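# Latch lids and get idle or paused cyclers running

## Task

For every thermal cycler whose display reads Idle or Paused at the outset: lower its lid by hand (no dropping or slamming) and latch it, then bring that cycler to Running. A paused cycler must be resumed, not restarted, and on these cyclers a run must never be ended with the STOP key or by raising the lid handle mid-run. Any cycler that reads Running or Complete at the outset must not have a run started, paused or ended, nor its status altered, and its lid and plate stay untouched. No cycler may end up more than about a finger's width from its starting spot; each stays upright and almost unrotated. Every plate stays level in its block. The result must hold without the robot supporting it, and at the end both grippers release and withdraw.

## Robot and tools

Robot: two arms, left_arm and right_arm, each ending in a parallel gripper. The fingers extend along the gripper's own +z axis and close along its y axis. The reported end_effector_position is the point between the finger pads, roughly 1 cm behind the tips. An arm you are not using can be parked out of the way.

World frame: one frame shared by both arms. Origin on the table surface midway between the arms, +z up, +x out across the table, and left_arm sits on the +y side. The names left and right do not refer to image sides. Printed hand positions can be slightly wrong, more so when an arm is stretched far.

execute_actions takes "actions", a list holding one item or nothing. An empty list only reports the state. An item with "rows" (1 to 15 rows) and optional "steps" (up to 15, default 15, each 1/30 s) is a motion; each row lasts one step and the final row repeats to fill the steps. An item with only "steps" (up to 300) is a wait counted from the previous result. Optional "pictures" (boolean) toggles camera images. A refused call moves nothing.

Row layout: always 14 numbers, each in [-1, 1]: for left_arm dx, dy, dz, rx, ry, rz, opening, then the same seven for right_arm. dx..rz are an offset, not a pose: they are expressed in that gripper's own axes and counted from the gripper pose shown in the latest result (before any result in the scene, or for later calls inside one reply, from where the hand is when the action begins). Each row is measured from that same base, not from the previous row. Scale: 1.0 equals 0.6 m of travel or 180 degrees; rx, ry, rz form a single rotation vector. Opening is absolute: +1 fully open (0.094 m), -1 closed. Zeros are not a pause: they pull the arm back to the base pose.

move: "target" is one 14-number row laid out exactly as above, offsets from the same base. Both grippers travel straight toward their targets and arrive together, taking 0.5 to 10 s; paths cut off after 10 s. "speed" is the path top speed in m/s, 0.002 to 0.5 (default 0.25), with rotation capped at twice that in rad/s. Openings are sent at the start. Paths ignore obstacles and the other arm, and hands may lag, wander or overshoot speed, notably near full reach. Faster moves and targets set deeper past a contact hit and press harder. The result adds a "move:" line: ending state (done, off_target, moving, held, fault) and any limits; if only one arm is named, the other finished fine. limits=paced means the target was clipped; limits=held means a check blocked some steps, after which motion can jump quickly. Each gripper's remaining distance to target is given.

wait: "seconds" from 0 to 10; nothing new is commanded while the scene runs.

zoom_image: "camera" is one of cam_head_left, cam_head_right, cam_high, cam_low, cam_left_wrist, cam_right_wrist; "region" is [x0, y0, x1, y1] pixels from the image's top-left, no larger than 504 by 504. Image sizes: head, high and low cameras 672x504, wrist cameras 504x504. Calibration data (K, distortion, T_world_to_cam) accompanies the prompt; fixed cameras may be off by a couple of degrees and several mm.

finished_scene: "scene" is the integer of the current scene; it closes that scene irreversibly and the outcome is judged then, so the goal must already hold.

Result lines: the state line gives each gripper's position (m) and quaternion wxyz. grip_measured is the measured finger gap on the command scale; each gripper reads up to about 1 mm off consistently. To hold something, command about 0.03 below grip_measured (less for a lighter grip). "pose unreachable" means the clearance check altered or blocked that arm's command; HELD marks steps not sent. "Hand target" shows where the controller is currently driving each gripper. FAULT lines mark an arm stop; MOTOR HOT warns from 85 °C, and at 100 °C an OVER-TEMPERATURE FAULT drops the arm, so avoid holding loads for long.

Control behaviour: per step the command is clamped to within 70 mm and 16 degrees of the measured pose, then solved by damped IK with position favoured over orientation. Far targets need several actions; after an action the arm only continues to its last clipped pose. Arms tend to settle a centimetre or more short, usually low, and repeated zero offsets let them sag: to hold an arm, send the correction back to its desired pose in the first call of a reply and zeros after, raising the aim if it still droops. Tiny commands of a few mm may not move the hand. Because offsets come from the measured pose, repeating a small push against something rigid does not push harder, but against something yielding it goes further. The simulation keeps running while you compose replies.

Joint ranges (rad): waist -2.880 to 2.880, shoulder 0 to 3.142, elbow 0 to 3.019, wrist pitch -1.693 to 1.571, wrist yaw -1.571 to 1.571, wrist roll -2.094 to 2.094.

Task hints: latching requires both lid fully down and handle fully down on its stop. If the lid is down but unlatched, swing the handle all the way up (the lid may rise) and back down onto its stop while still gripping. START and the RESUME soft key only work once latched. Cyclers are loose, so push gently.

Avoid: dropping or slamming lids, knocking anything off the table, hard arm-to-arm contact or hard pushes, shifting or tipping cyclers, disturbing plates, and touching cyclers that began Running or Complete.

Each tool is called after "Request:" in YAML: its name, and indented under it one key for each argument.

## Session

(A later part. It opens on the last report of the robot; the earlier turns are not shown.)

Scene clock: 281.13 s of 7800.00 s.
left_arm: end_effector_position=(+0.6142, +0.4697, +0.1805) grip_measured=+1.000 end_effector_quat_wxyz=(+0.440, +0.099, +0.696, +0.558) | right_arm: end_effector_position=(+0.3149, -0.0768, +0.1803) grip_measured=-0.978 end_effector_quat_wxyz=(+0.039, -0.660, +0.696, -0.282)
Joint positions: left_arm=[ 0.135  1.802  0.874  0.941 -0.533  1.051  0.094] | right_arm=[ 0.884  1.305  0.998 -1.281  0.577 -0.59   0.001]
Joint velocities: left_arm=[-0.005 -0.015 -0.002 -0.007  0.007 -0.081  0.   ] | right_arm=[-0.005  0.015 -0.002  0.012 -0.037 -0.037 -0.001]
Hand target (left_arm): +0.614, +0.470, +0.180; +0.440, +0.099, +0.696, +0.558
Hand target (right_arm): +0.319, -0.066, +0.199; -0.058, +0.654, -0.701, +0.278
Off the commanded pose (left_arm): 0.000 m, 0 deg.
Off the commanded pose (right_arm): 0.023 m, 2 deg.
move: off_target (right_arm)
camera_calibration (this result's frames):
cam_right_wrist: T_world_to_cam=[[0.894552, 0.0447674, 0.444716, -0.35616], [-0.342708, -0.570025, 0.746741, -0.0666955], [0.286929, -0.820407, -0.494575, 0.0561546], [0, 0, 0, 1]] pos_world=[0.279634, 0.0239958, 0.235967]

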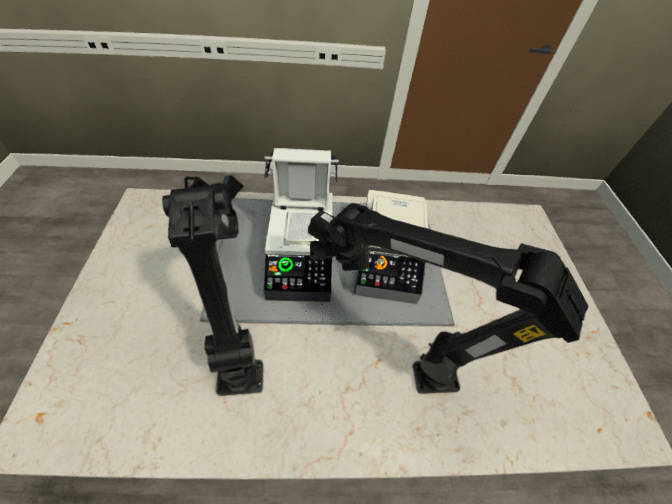

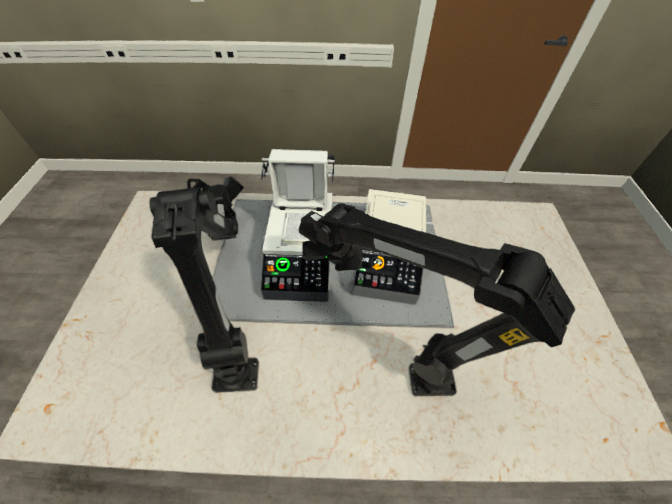

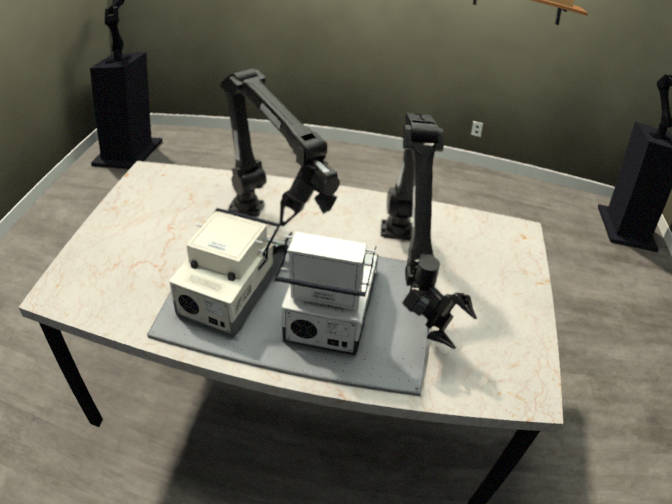

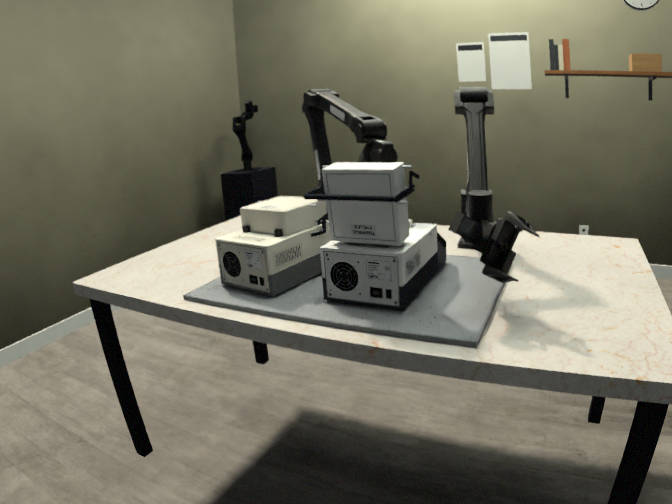

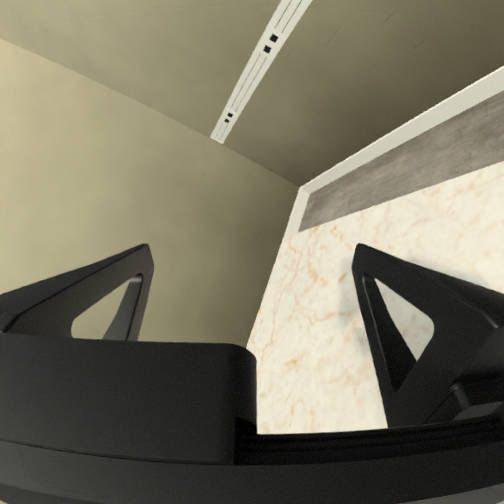

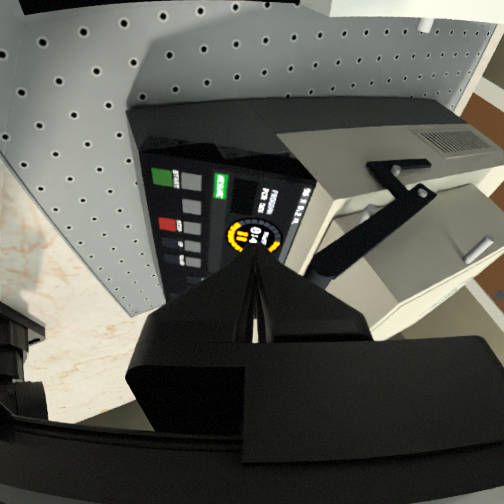

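Request:
move:
  target: [0,0,0,0,0,0,1,0.022,0.05,0.075,0,0,0,-1]
  speed: 0.04

Scene clock: 288.50 s of 7800.00 s.
left_arm: end_effector_position=(+0.6142, +0.4697, +0.1805) grip_measured=+1.000 end_effector_quat_wxyz=(+0.440, +0.099, +0.696, +0.558) | right_arm: end_effector_position=(+0.3014, -0.1050, +0.1315) grip_measured=-0.978 end_effector_quat_wxyz=(+0.029, -0.660, +0.696, -0.283)
Joint positions: left_arm=[ 0.135  1.802  0.874  0.941 -0.533  1.051  0.094] | right_arm=[ 0.865  1.284  0.842 -1.155  0.577 -0.608  0.001]
Joint velocities: left_arm=[-0.005 -0.005  0.007 -0.012 -0.037  0.022  0.   ] | right_arm=[-0.005 -0.015  0.007  0.037 -0.022  0.007 -0.001]
Hand target (left_arm): +0.614, +0.470, +0.180; +0.440, +0.099, +0.696, +0.558
Hand target (right_arm): +0.305, -0.105, +0.133; -0.038, +0.659, -0.696, +0.282
Off the commanded pose (left_arm): 0.000 m, 0 deg.
Off the commanded pose (right_arm): 0.005 m, 1 deg.
After step 90, 2.67 s passed at rest.
move: done
camera_calibration (this result's frames):
cam_right_wrist: T_world_to_cam=[[0.900035, 0.0467084, 0.433308, -0.321054], [-0.336597, -0.557059, 0.759202, -0.0530855], [0.276839, -0.829158, -0.485651, 0.0136551], [0, 0, 0, 1]] pos_world=[0.267311, -0.00325361, 0.186049]

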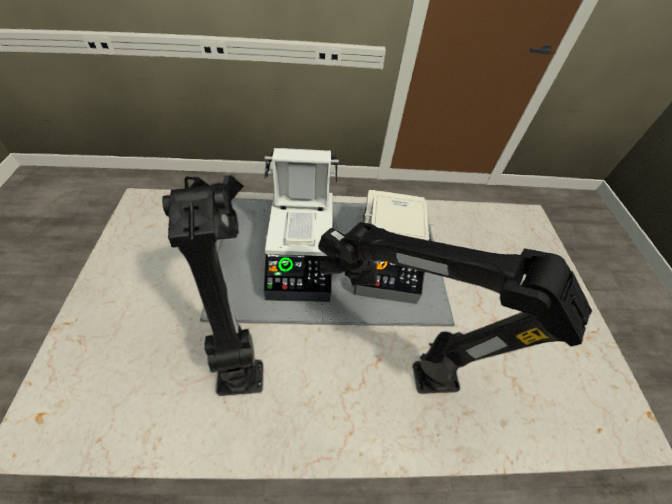

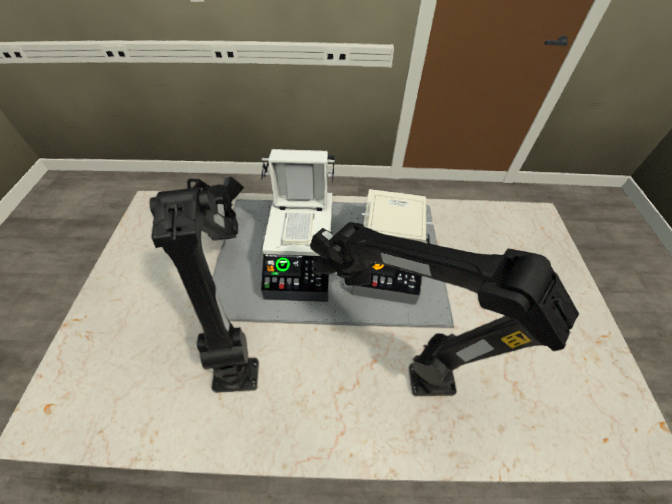

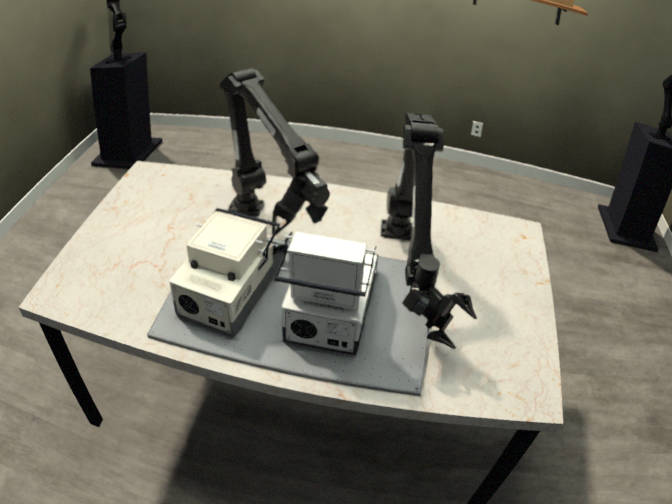

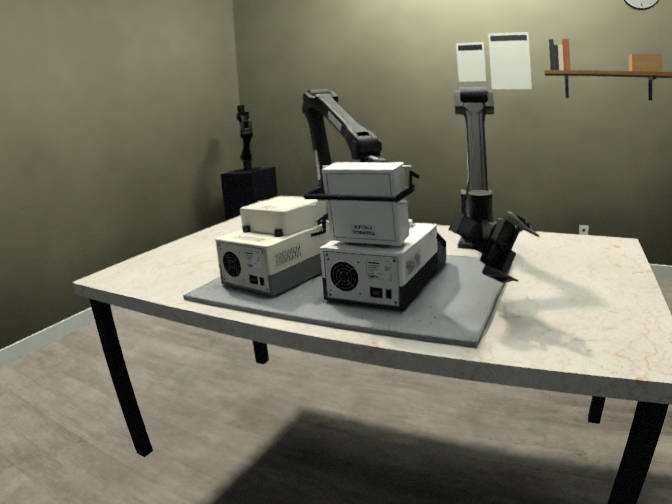

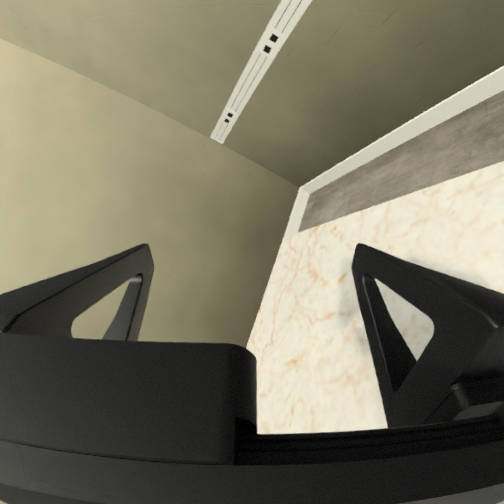

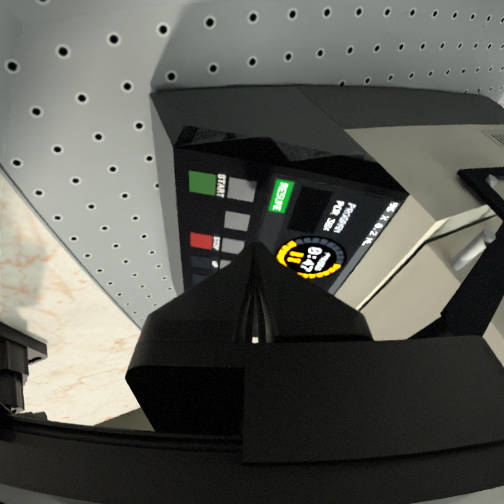

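Request:
move:
  target: [0,0,0,0,0,0,1,-0.05,-0.012,0.01,0,0,0,-1]
  speed: 0.03

Scene clock: 293.43 s of 7800.00 s.
left_arm: end_effector_position=(+0.6142, +0.4697, +0.1805) grip_measured=+1.000 end_effector_quat_wxyz=(+0.440, +0.099, +0.696, +0.558) | right_arm: end_effector_position=(+0.3016, -0.0992, +0.1102) grip_measured=-0.978 end_effector_quat_wxyz=(-0.002, +0.667, -0.688, +0.287)
Joint positions: left_arm=[ 0.135  1.802  0.874  0.941 -0.533  1.051  0.094] | right_arm=[ 0.875  1.362  0.848 -1.146  0.577 -0.601  0.001]
Joint velocities: left_arm=[-0.005 -0.015 -0.007 -0.017 -0.022 -0.007  0.   ] | right_arm=[ 0.005 -0.015  0.002 -0.002  0.007  0.081 -0.001]
Hand target (left_arm): +0.614, +0.470, +0.180; +0.440, +0.099, +0.696, +0.558
Hand target (right_arm): +0.313, -0.079, +0.120; -0.029, +0.660, -0.696, +0.283
Off the commanded pose (left_arm): 0.000 m, 0 deg.
Off the commanded pose (right_arm): 0.026 m, 3 deg.
After step 90, 0.57 s passed at rest.
move: off_target (right_arm)
camera_calibration (this result's frames):
cam_right_wrist: T_world_to_cam=[[0.914564, 0.0700665, 0.398325, -0.310446], [-0.30644, -0.522699, 0.795538, -0.0433244], [0.263945, -0.849633, -0.456571, 0.00670514], [0, 0, 0, 1]] pos_world=[0.268877, 0.00480318, 0.161186]

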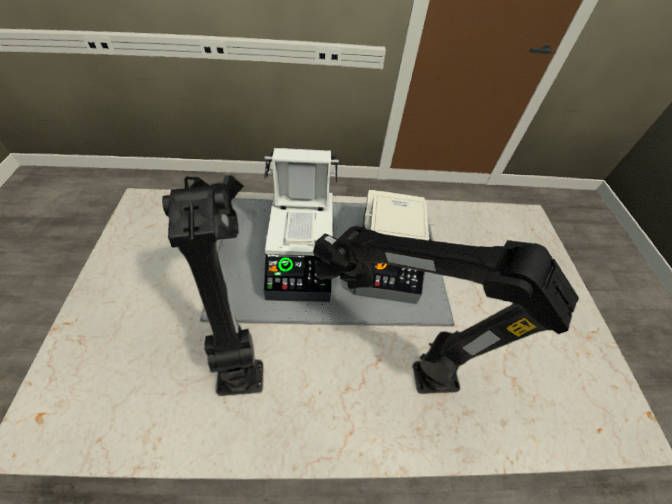

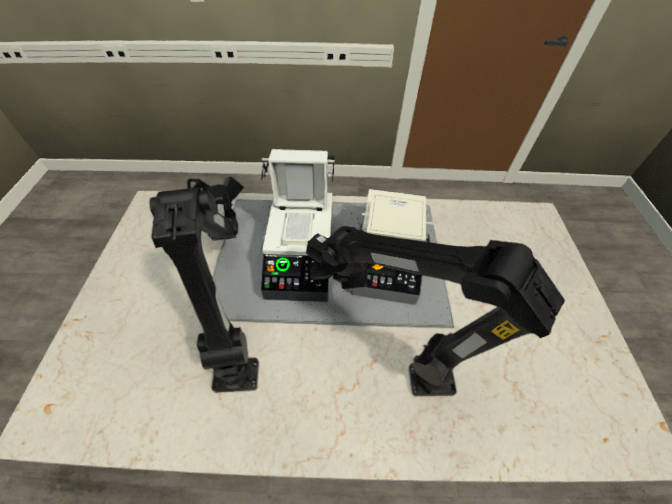

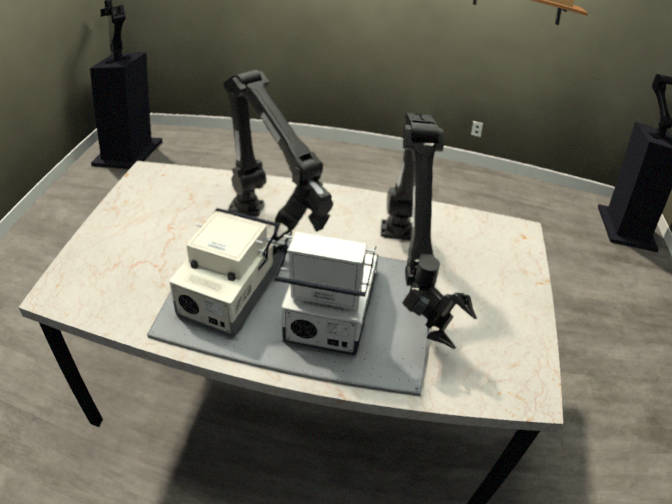

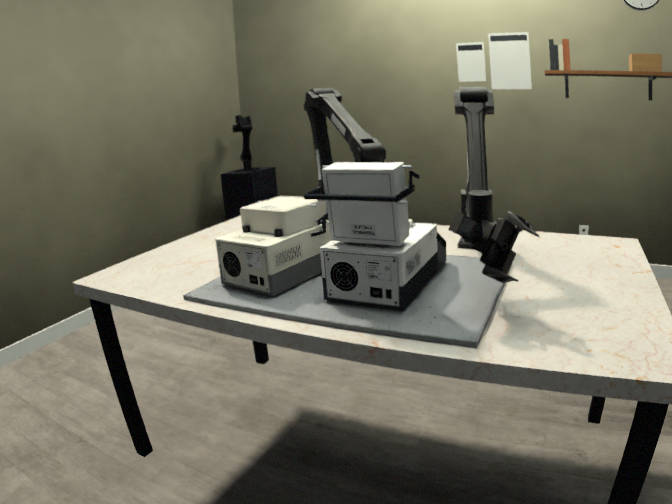

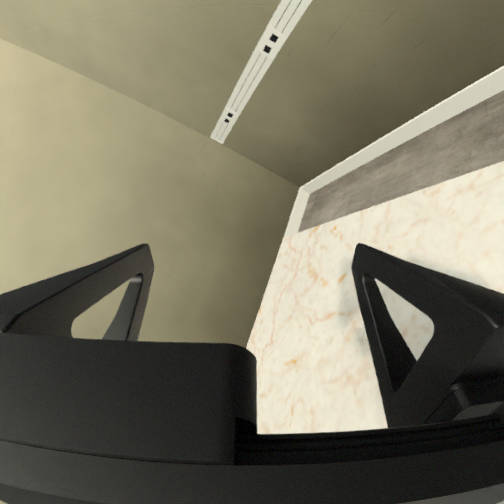

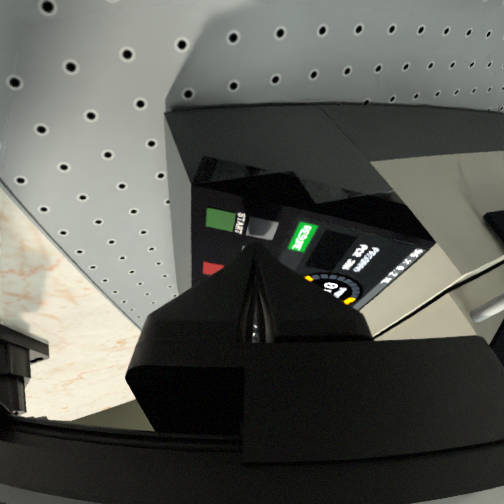

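Request:
move:
  target: [0,0,0,0,0,0,1,-0.045,-0.03,-0.03,0,0.02,0,-1]
  speed: 0.04

Scene clock: 300.03 s of 7800.00 s.
left_arm: end_effector_position=(+0.6142, +0.4697, +0.1805) grip_measured=+1.000 end_effector_quat_wxyz=(+0.440, +0.099, +0.696, +0.558) | right_arm: end_effector_position=(+0.3075, -0.0793, +0.1131) grip_measured=-0.978 end_effector_quat_wxyz=(+0.028, +0.662, -0.683, +0.307)
Joint positions: left_arm=[ 0.135  1.802  0.874  0.941 -0.533  1.051  0.094] | right_arm=[ 0.908  1.461  0.942 -1.24   0.601 -0.537  0.001]
Joint velocities: left_arm=[ 0.005  0.005 -0.012  0.002  0.007 -0.066  0.   ] | right_arm=[-0.015 -0.005 -0.007 -0.007  0.007 -0.007  0.   ]
Hand target (left_arm): +0.614, +0.470, +0.180; +0.440, +0.099, +0.696, +0.558
Hand target (right_arm): +0.314, -0.067, +0.122; +0.019, +0.658, -0.687, +0.308
Off the commanded pose (left_arm): 0.000 m, 0 deg.
Off the commanded pose (right_arm): 0.017 m, 1 deg.
After step 90, 2.40 s passed at rest.
move: off_target (right_arm)
camera_calibration (this result's frames):
cam_right_wrist: T_world_to_cam=[[0.920673, 0.0820457, 0.381614, -0.317419], [-0.304504, -0.460699, 0.833687, -0.0333456], [0.24421, -0.883756, -0.39917, 0.0202423], [0, 0, 0, 1]] pos_world=[0.277142, 0.0285699, 0.157012]

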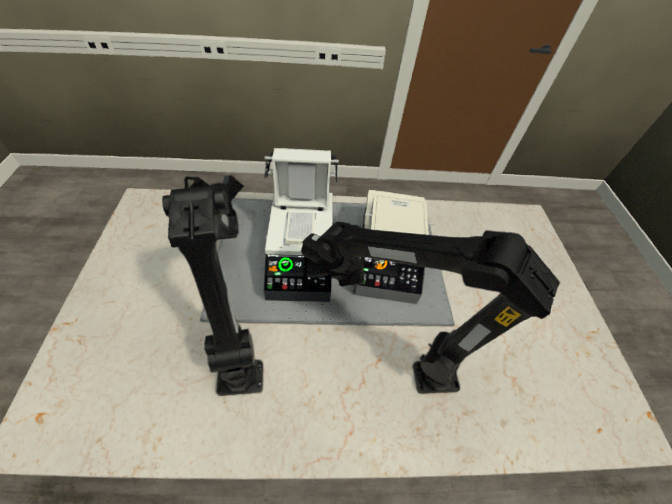

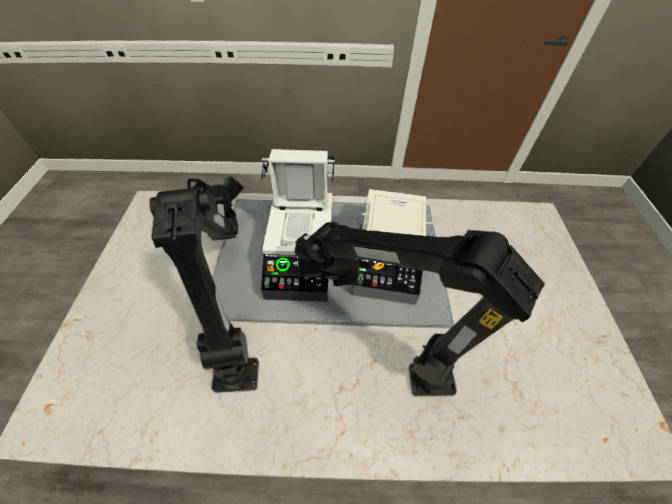

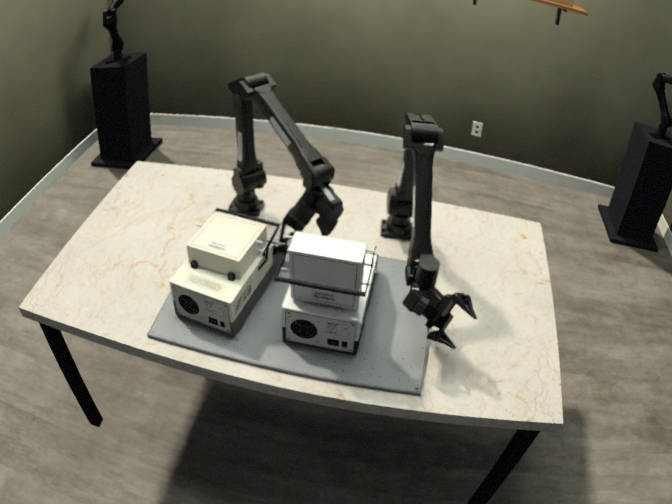

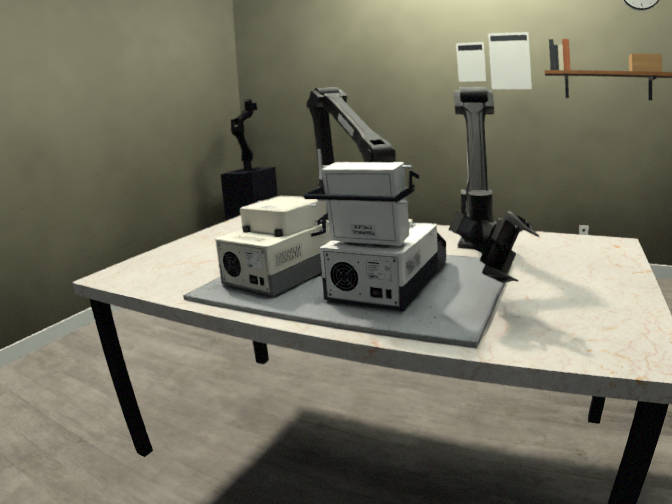

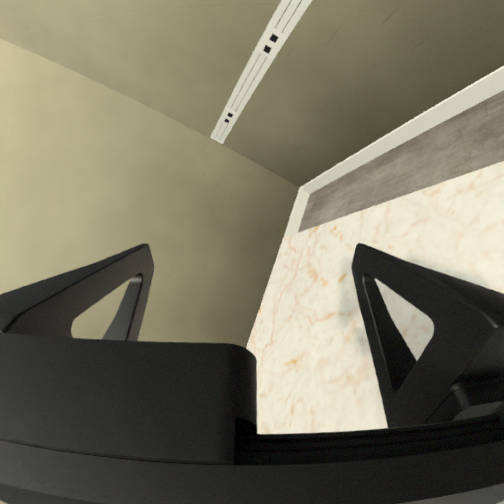

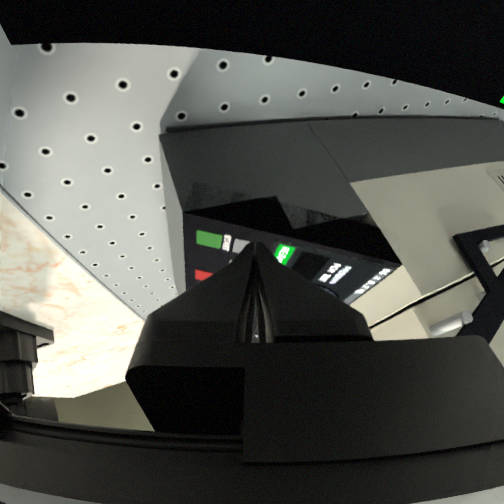

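Request:
move:
  target: [0,0,0,0,0,0,1,0.008,0.035,0.05,0,0,0,-1]
  speed: 0.02

Request:
move:
  target: [0,0,0,0,0,0,1,0,-0.09,-0.14,0,0,0,-1]
  speed: 0.08

Scene clock: 311.17 s of 7800.00 s.
left_arm: end_effector_position=(+0.6142, +0.4697, +0.1805) grip_measured=+1.000 end_effector_quat_wxyz=(+0.440, +0.099, +0.696, +0.558) | right_arm: end_effector_position=(+0.3002, -0.0901, +0.1000) grip_measured=-0.978 end_effector_quat_wxyz=(+0.014, +0.659, -0.687, +0.306)
Joint positions: left_arm=[ 0.135  1.802  0.874  0.941 -0.533  1.051  0.094] | right_arm=[ 0.908  1.431  0.873 -1.171  0.605 -0.535  0.001]
Joint velocities: left_arm=[-0.005 -0.005 -0.022 -0.002 -0.081 -0.022  0.   ] | right_arm=[-0.005 -0.015  0.007 -0.002 -0.007 -0.037 -0.001]
Hand target (left_arm): +0.614, +0.470, +0.180; +0.440, +0.099, +0.696, +0.558
Hand target (right_arm): +0.298, -0.099, +0.084; +0.028, +0.662, -0.683, +0.307
Off the commanded pose (left_arm): 0.000 m, 0 deg.
Off the commanded pose (right_arm): 0.019 m, 2 deg.
After step 90, 6.07 s passed at rest.
move: off_target (right_arm)
camera_calibration (this result's frames):
cam_right_wrist: T_world_to_cam=[[0.912676, 0.0718447, 0.40232, -0.305454], [-0.322179, -0.479186, 0.816444, -0.0242611], [0.251443, -0.874768, -0.414195, 0.00740885], [0, 0, 0, 1]] pos_world=[0.269101, 0.0168007, 0.145767]

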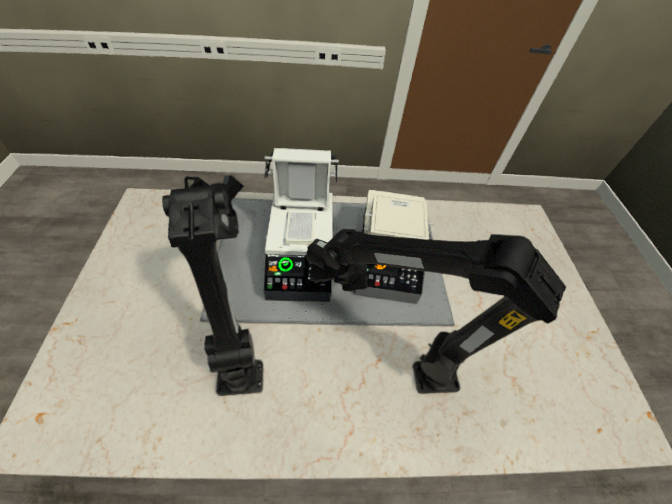

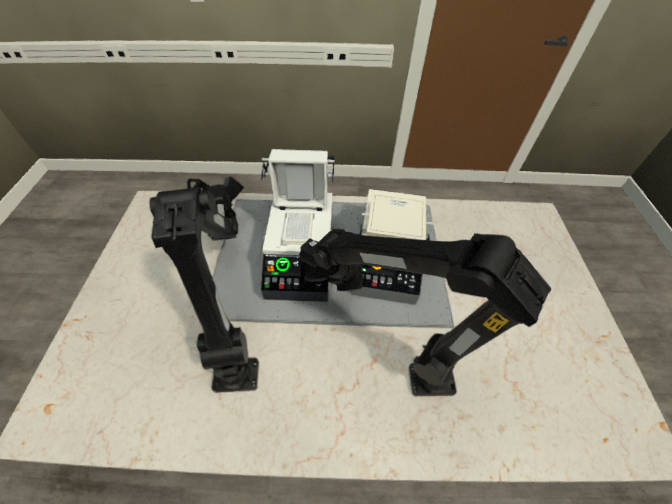

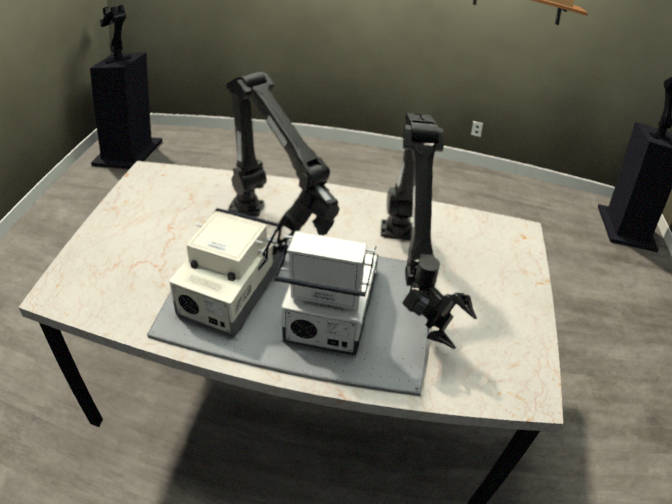

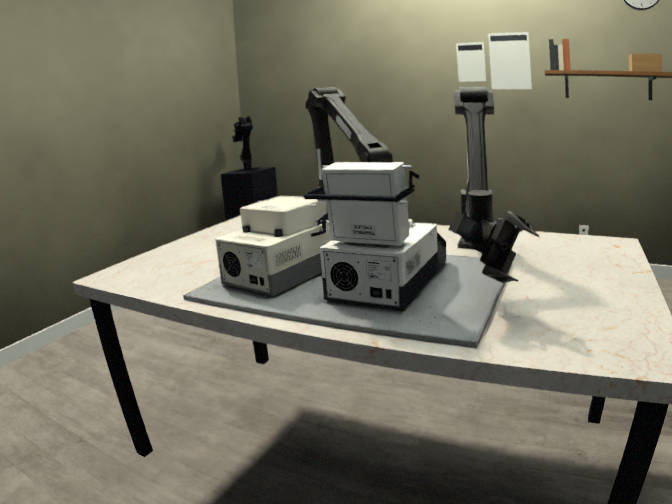

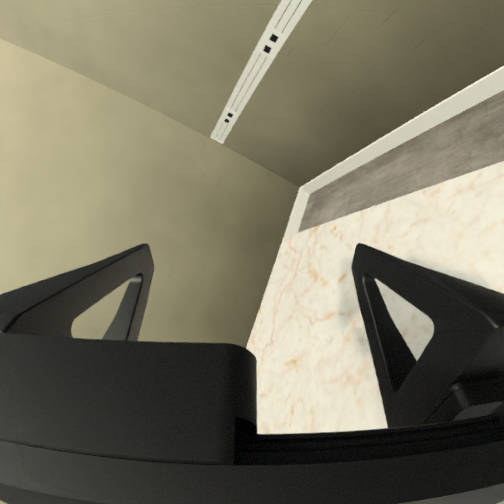

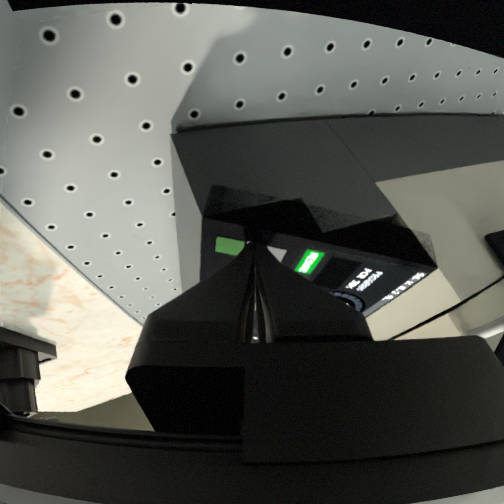

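Scene clock: 312.77 s of 7800.00 s.
left_arm: end_effector_position=(+0.6142, +0.4697, +0.1805) grip_measured=+1.000 end_effector_quat_wxyz=(+0.440, +0.099, +0.696, +0.558) | right_arm: end_effector_position=(+0.3147, -0.0629, +0.1781) grip_measured=-0.978 end_effector_quat_wxyz=(+0.025, +0.663, -0.682, +0.309)
Joint positions: left_arm=[ 0.135  1.802  0.874  0.941 -0.533  1.051  0.094] | right_arm=[ 0.919  1.429  1.094 -1.425  0.605 -0.526  0.001]
Joint velocities: left_arm=[-0.005 -0.024  0.007  0.007 -0.051 -0.007  0.   ] | right_arm=[-0.005  0.015 -0.007 -0.007 -0.11  -0.037 -0.001]
Hand target (left_arm): +0.614, +0.470, +0.180; +0.440, +0.099, +0.696, +0.558
Hand target (right_arm): +0.318, -0.051, +0.190; +0.013, +0.659, -0.687, +0.306
Off the commanded pose (left_arm): 0.000 m, 0 deg.
Off the commanded pose (right_arm): 0.017 m, 1 deg.
move: off_target (right_arm)
camera_calibration (this result's frames):
cam_right_wrist: T_world_to_cam=[[0.917721, 0.0848773, 0.388052, -0.3503], [-0.308476, -0.463191, 0.830841, -0.0762284], [0.250262, -0.882185, -0.398898, 0.0571505], [0, 0, 0, 1]] pos_world=[0.283661, 0.0448415, 0.222065]

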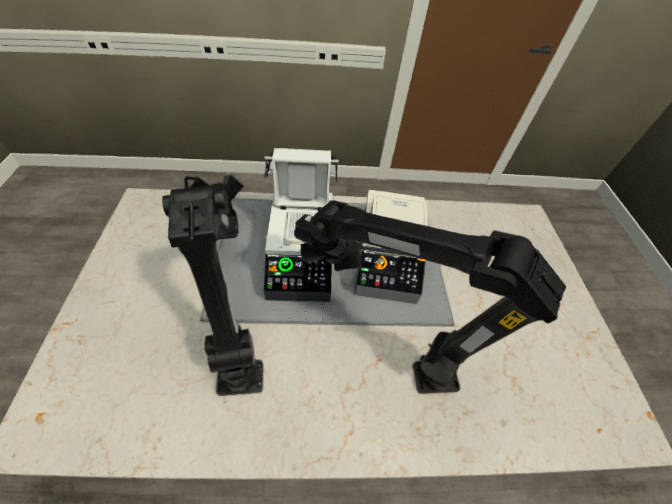

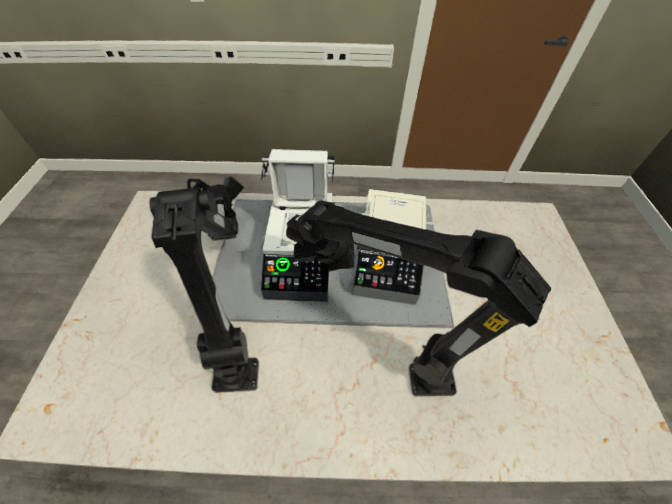

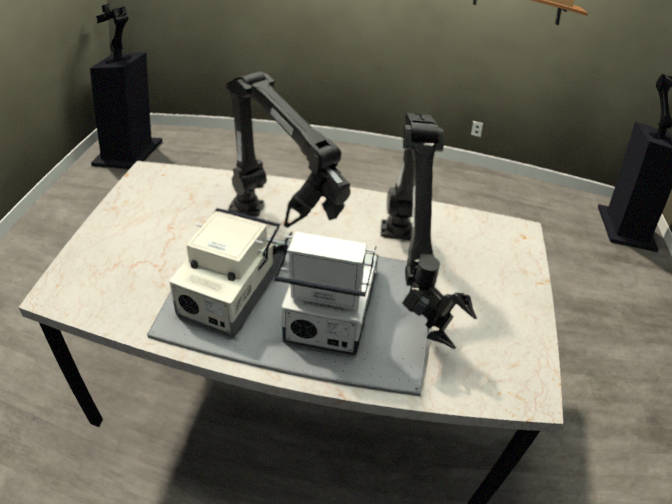

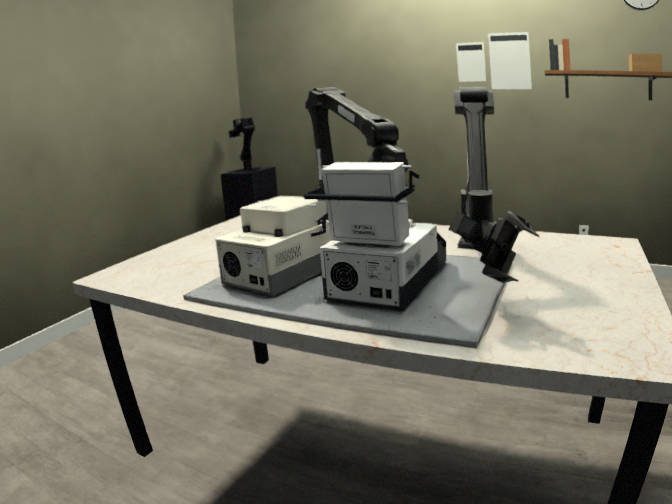

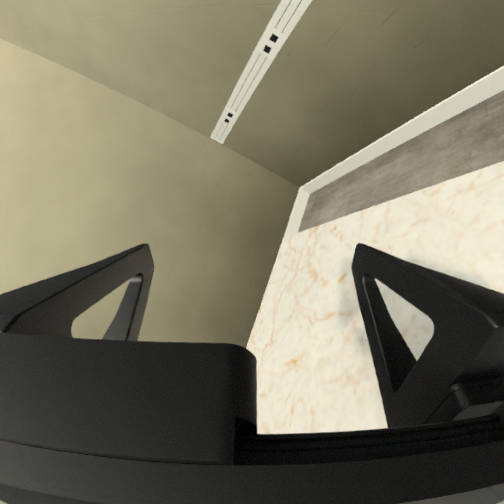

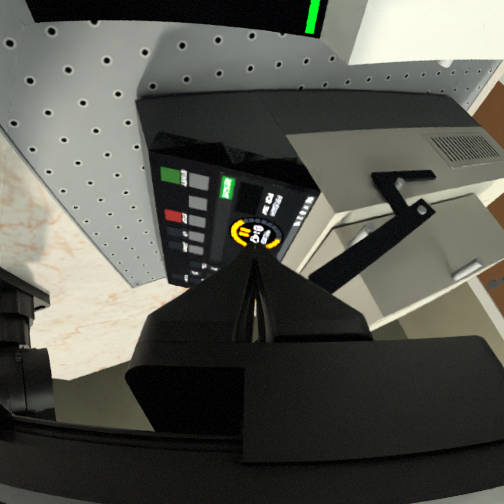

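Request:
move:
  target: [0,0,0,0,0,0,1,-0.017,0.052,0.087,0,0,0,-1]
  speed: 0.04

Scene clock: 320.77 s of 7800.00 s.
left_arm: end_effector_position=(+0.6142, +0.4697, +0.1805) grip_measured=+1.000 end_effector_quat_wxyz=(+0.440, +0.099, +0.696, +0.558) | right_arm: end_effector_position=(+0.3032, -0.0792, +0.1262) grip_measured=-0.978 end_effector_quat_wxyz=(+0.022, +0.662, -0.683, +0.308)
Joint positions: left_arm=[ 0.135  1.802  0.874  0.941 -0.533  1.051  0.094] | right_arm=[ 0.919  1.432  0.95  -1.272  0.605 -0.526  0.001]
Joint velocities: left_arm=[ 0.005 -0.024 -0.017 -0.002 -0.037 -0.022  0.   ] | right_arm=[-0.015 -0.015  0.002  0.002 -0.022 -0.007 -0.001]
Hand target (left_arm): +0.614, +0.470, +0.180; +0.440, +0.099, +0.696, +0.558
Hand target (right_arm): +0.306, -0.079, +0.119; +0.025, +0.663, -0.682, +0.309
Off the commanded pose (left_arm): 0.000 m, 0 deg.
Off the commanded pose (right_arm): 0.008 m, 0 deg.
After step 90, 3.17 s passed at rest.
move: done
camera_calibration (this result's frames):
cam_right_wrist: T_world_to_cam=[[0.916353, 0.0823754, 0.391805, -0.318437], [-0.311781, -0.467117, 0.827402, -0.043027], [0.251176, -0.88035, -0.402361, 0.0251908], [0, 0, 0, 1]] pos_world=[0.272058, 0.0283094, 0.170502]

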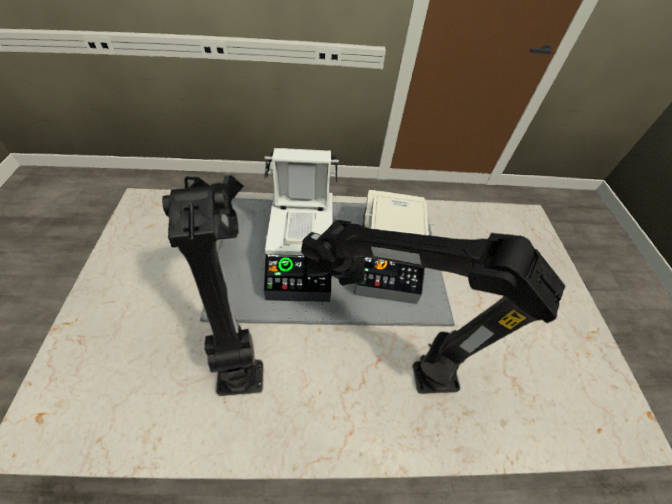

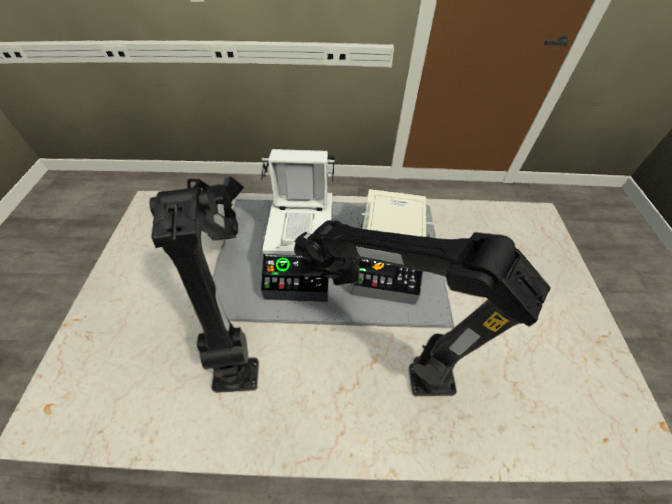

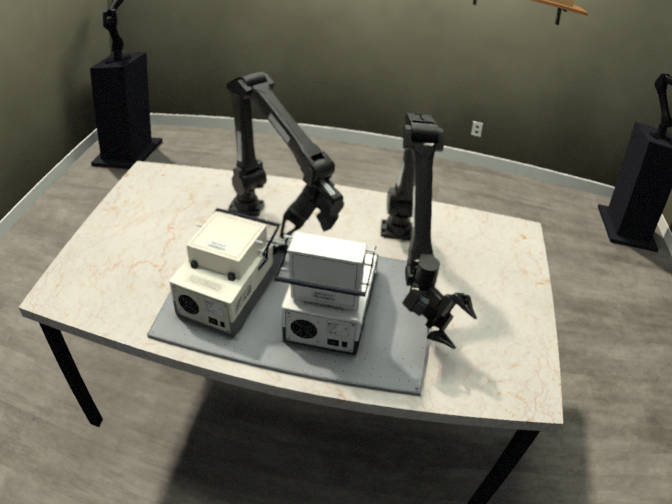

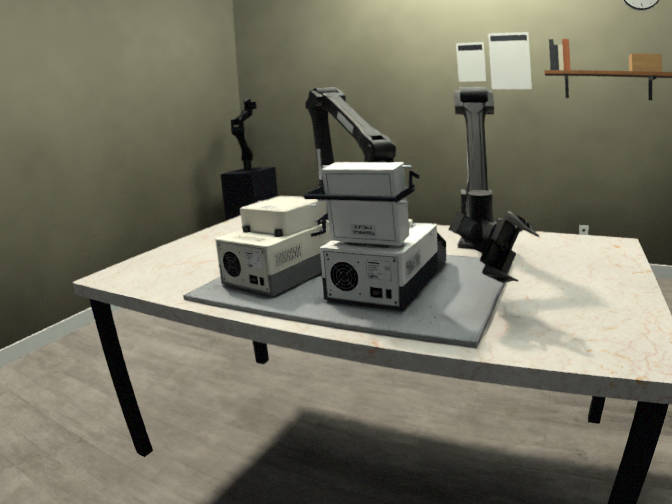

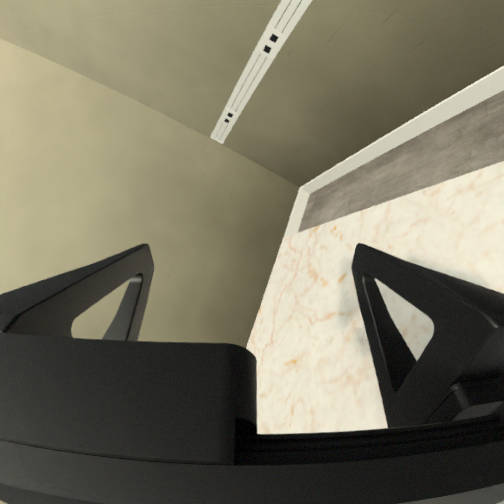

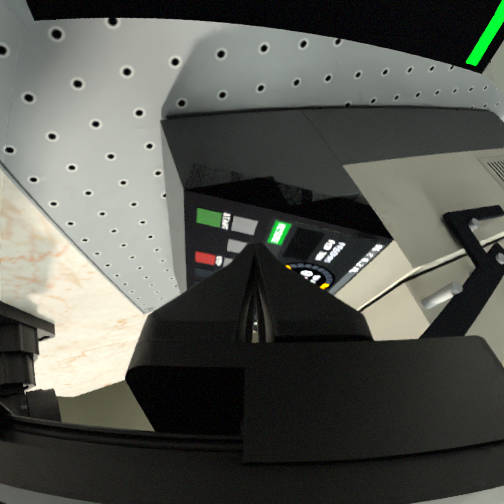

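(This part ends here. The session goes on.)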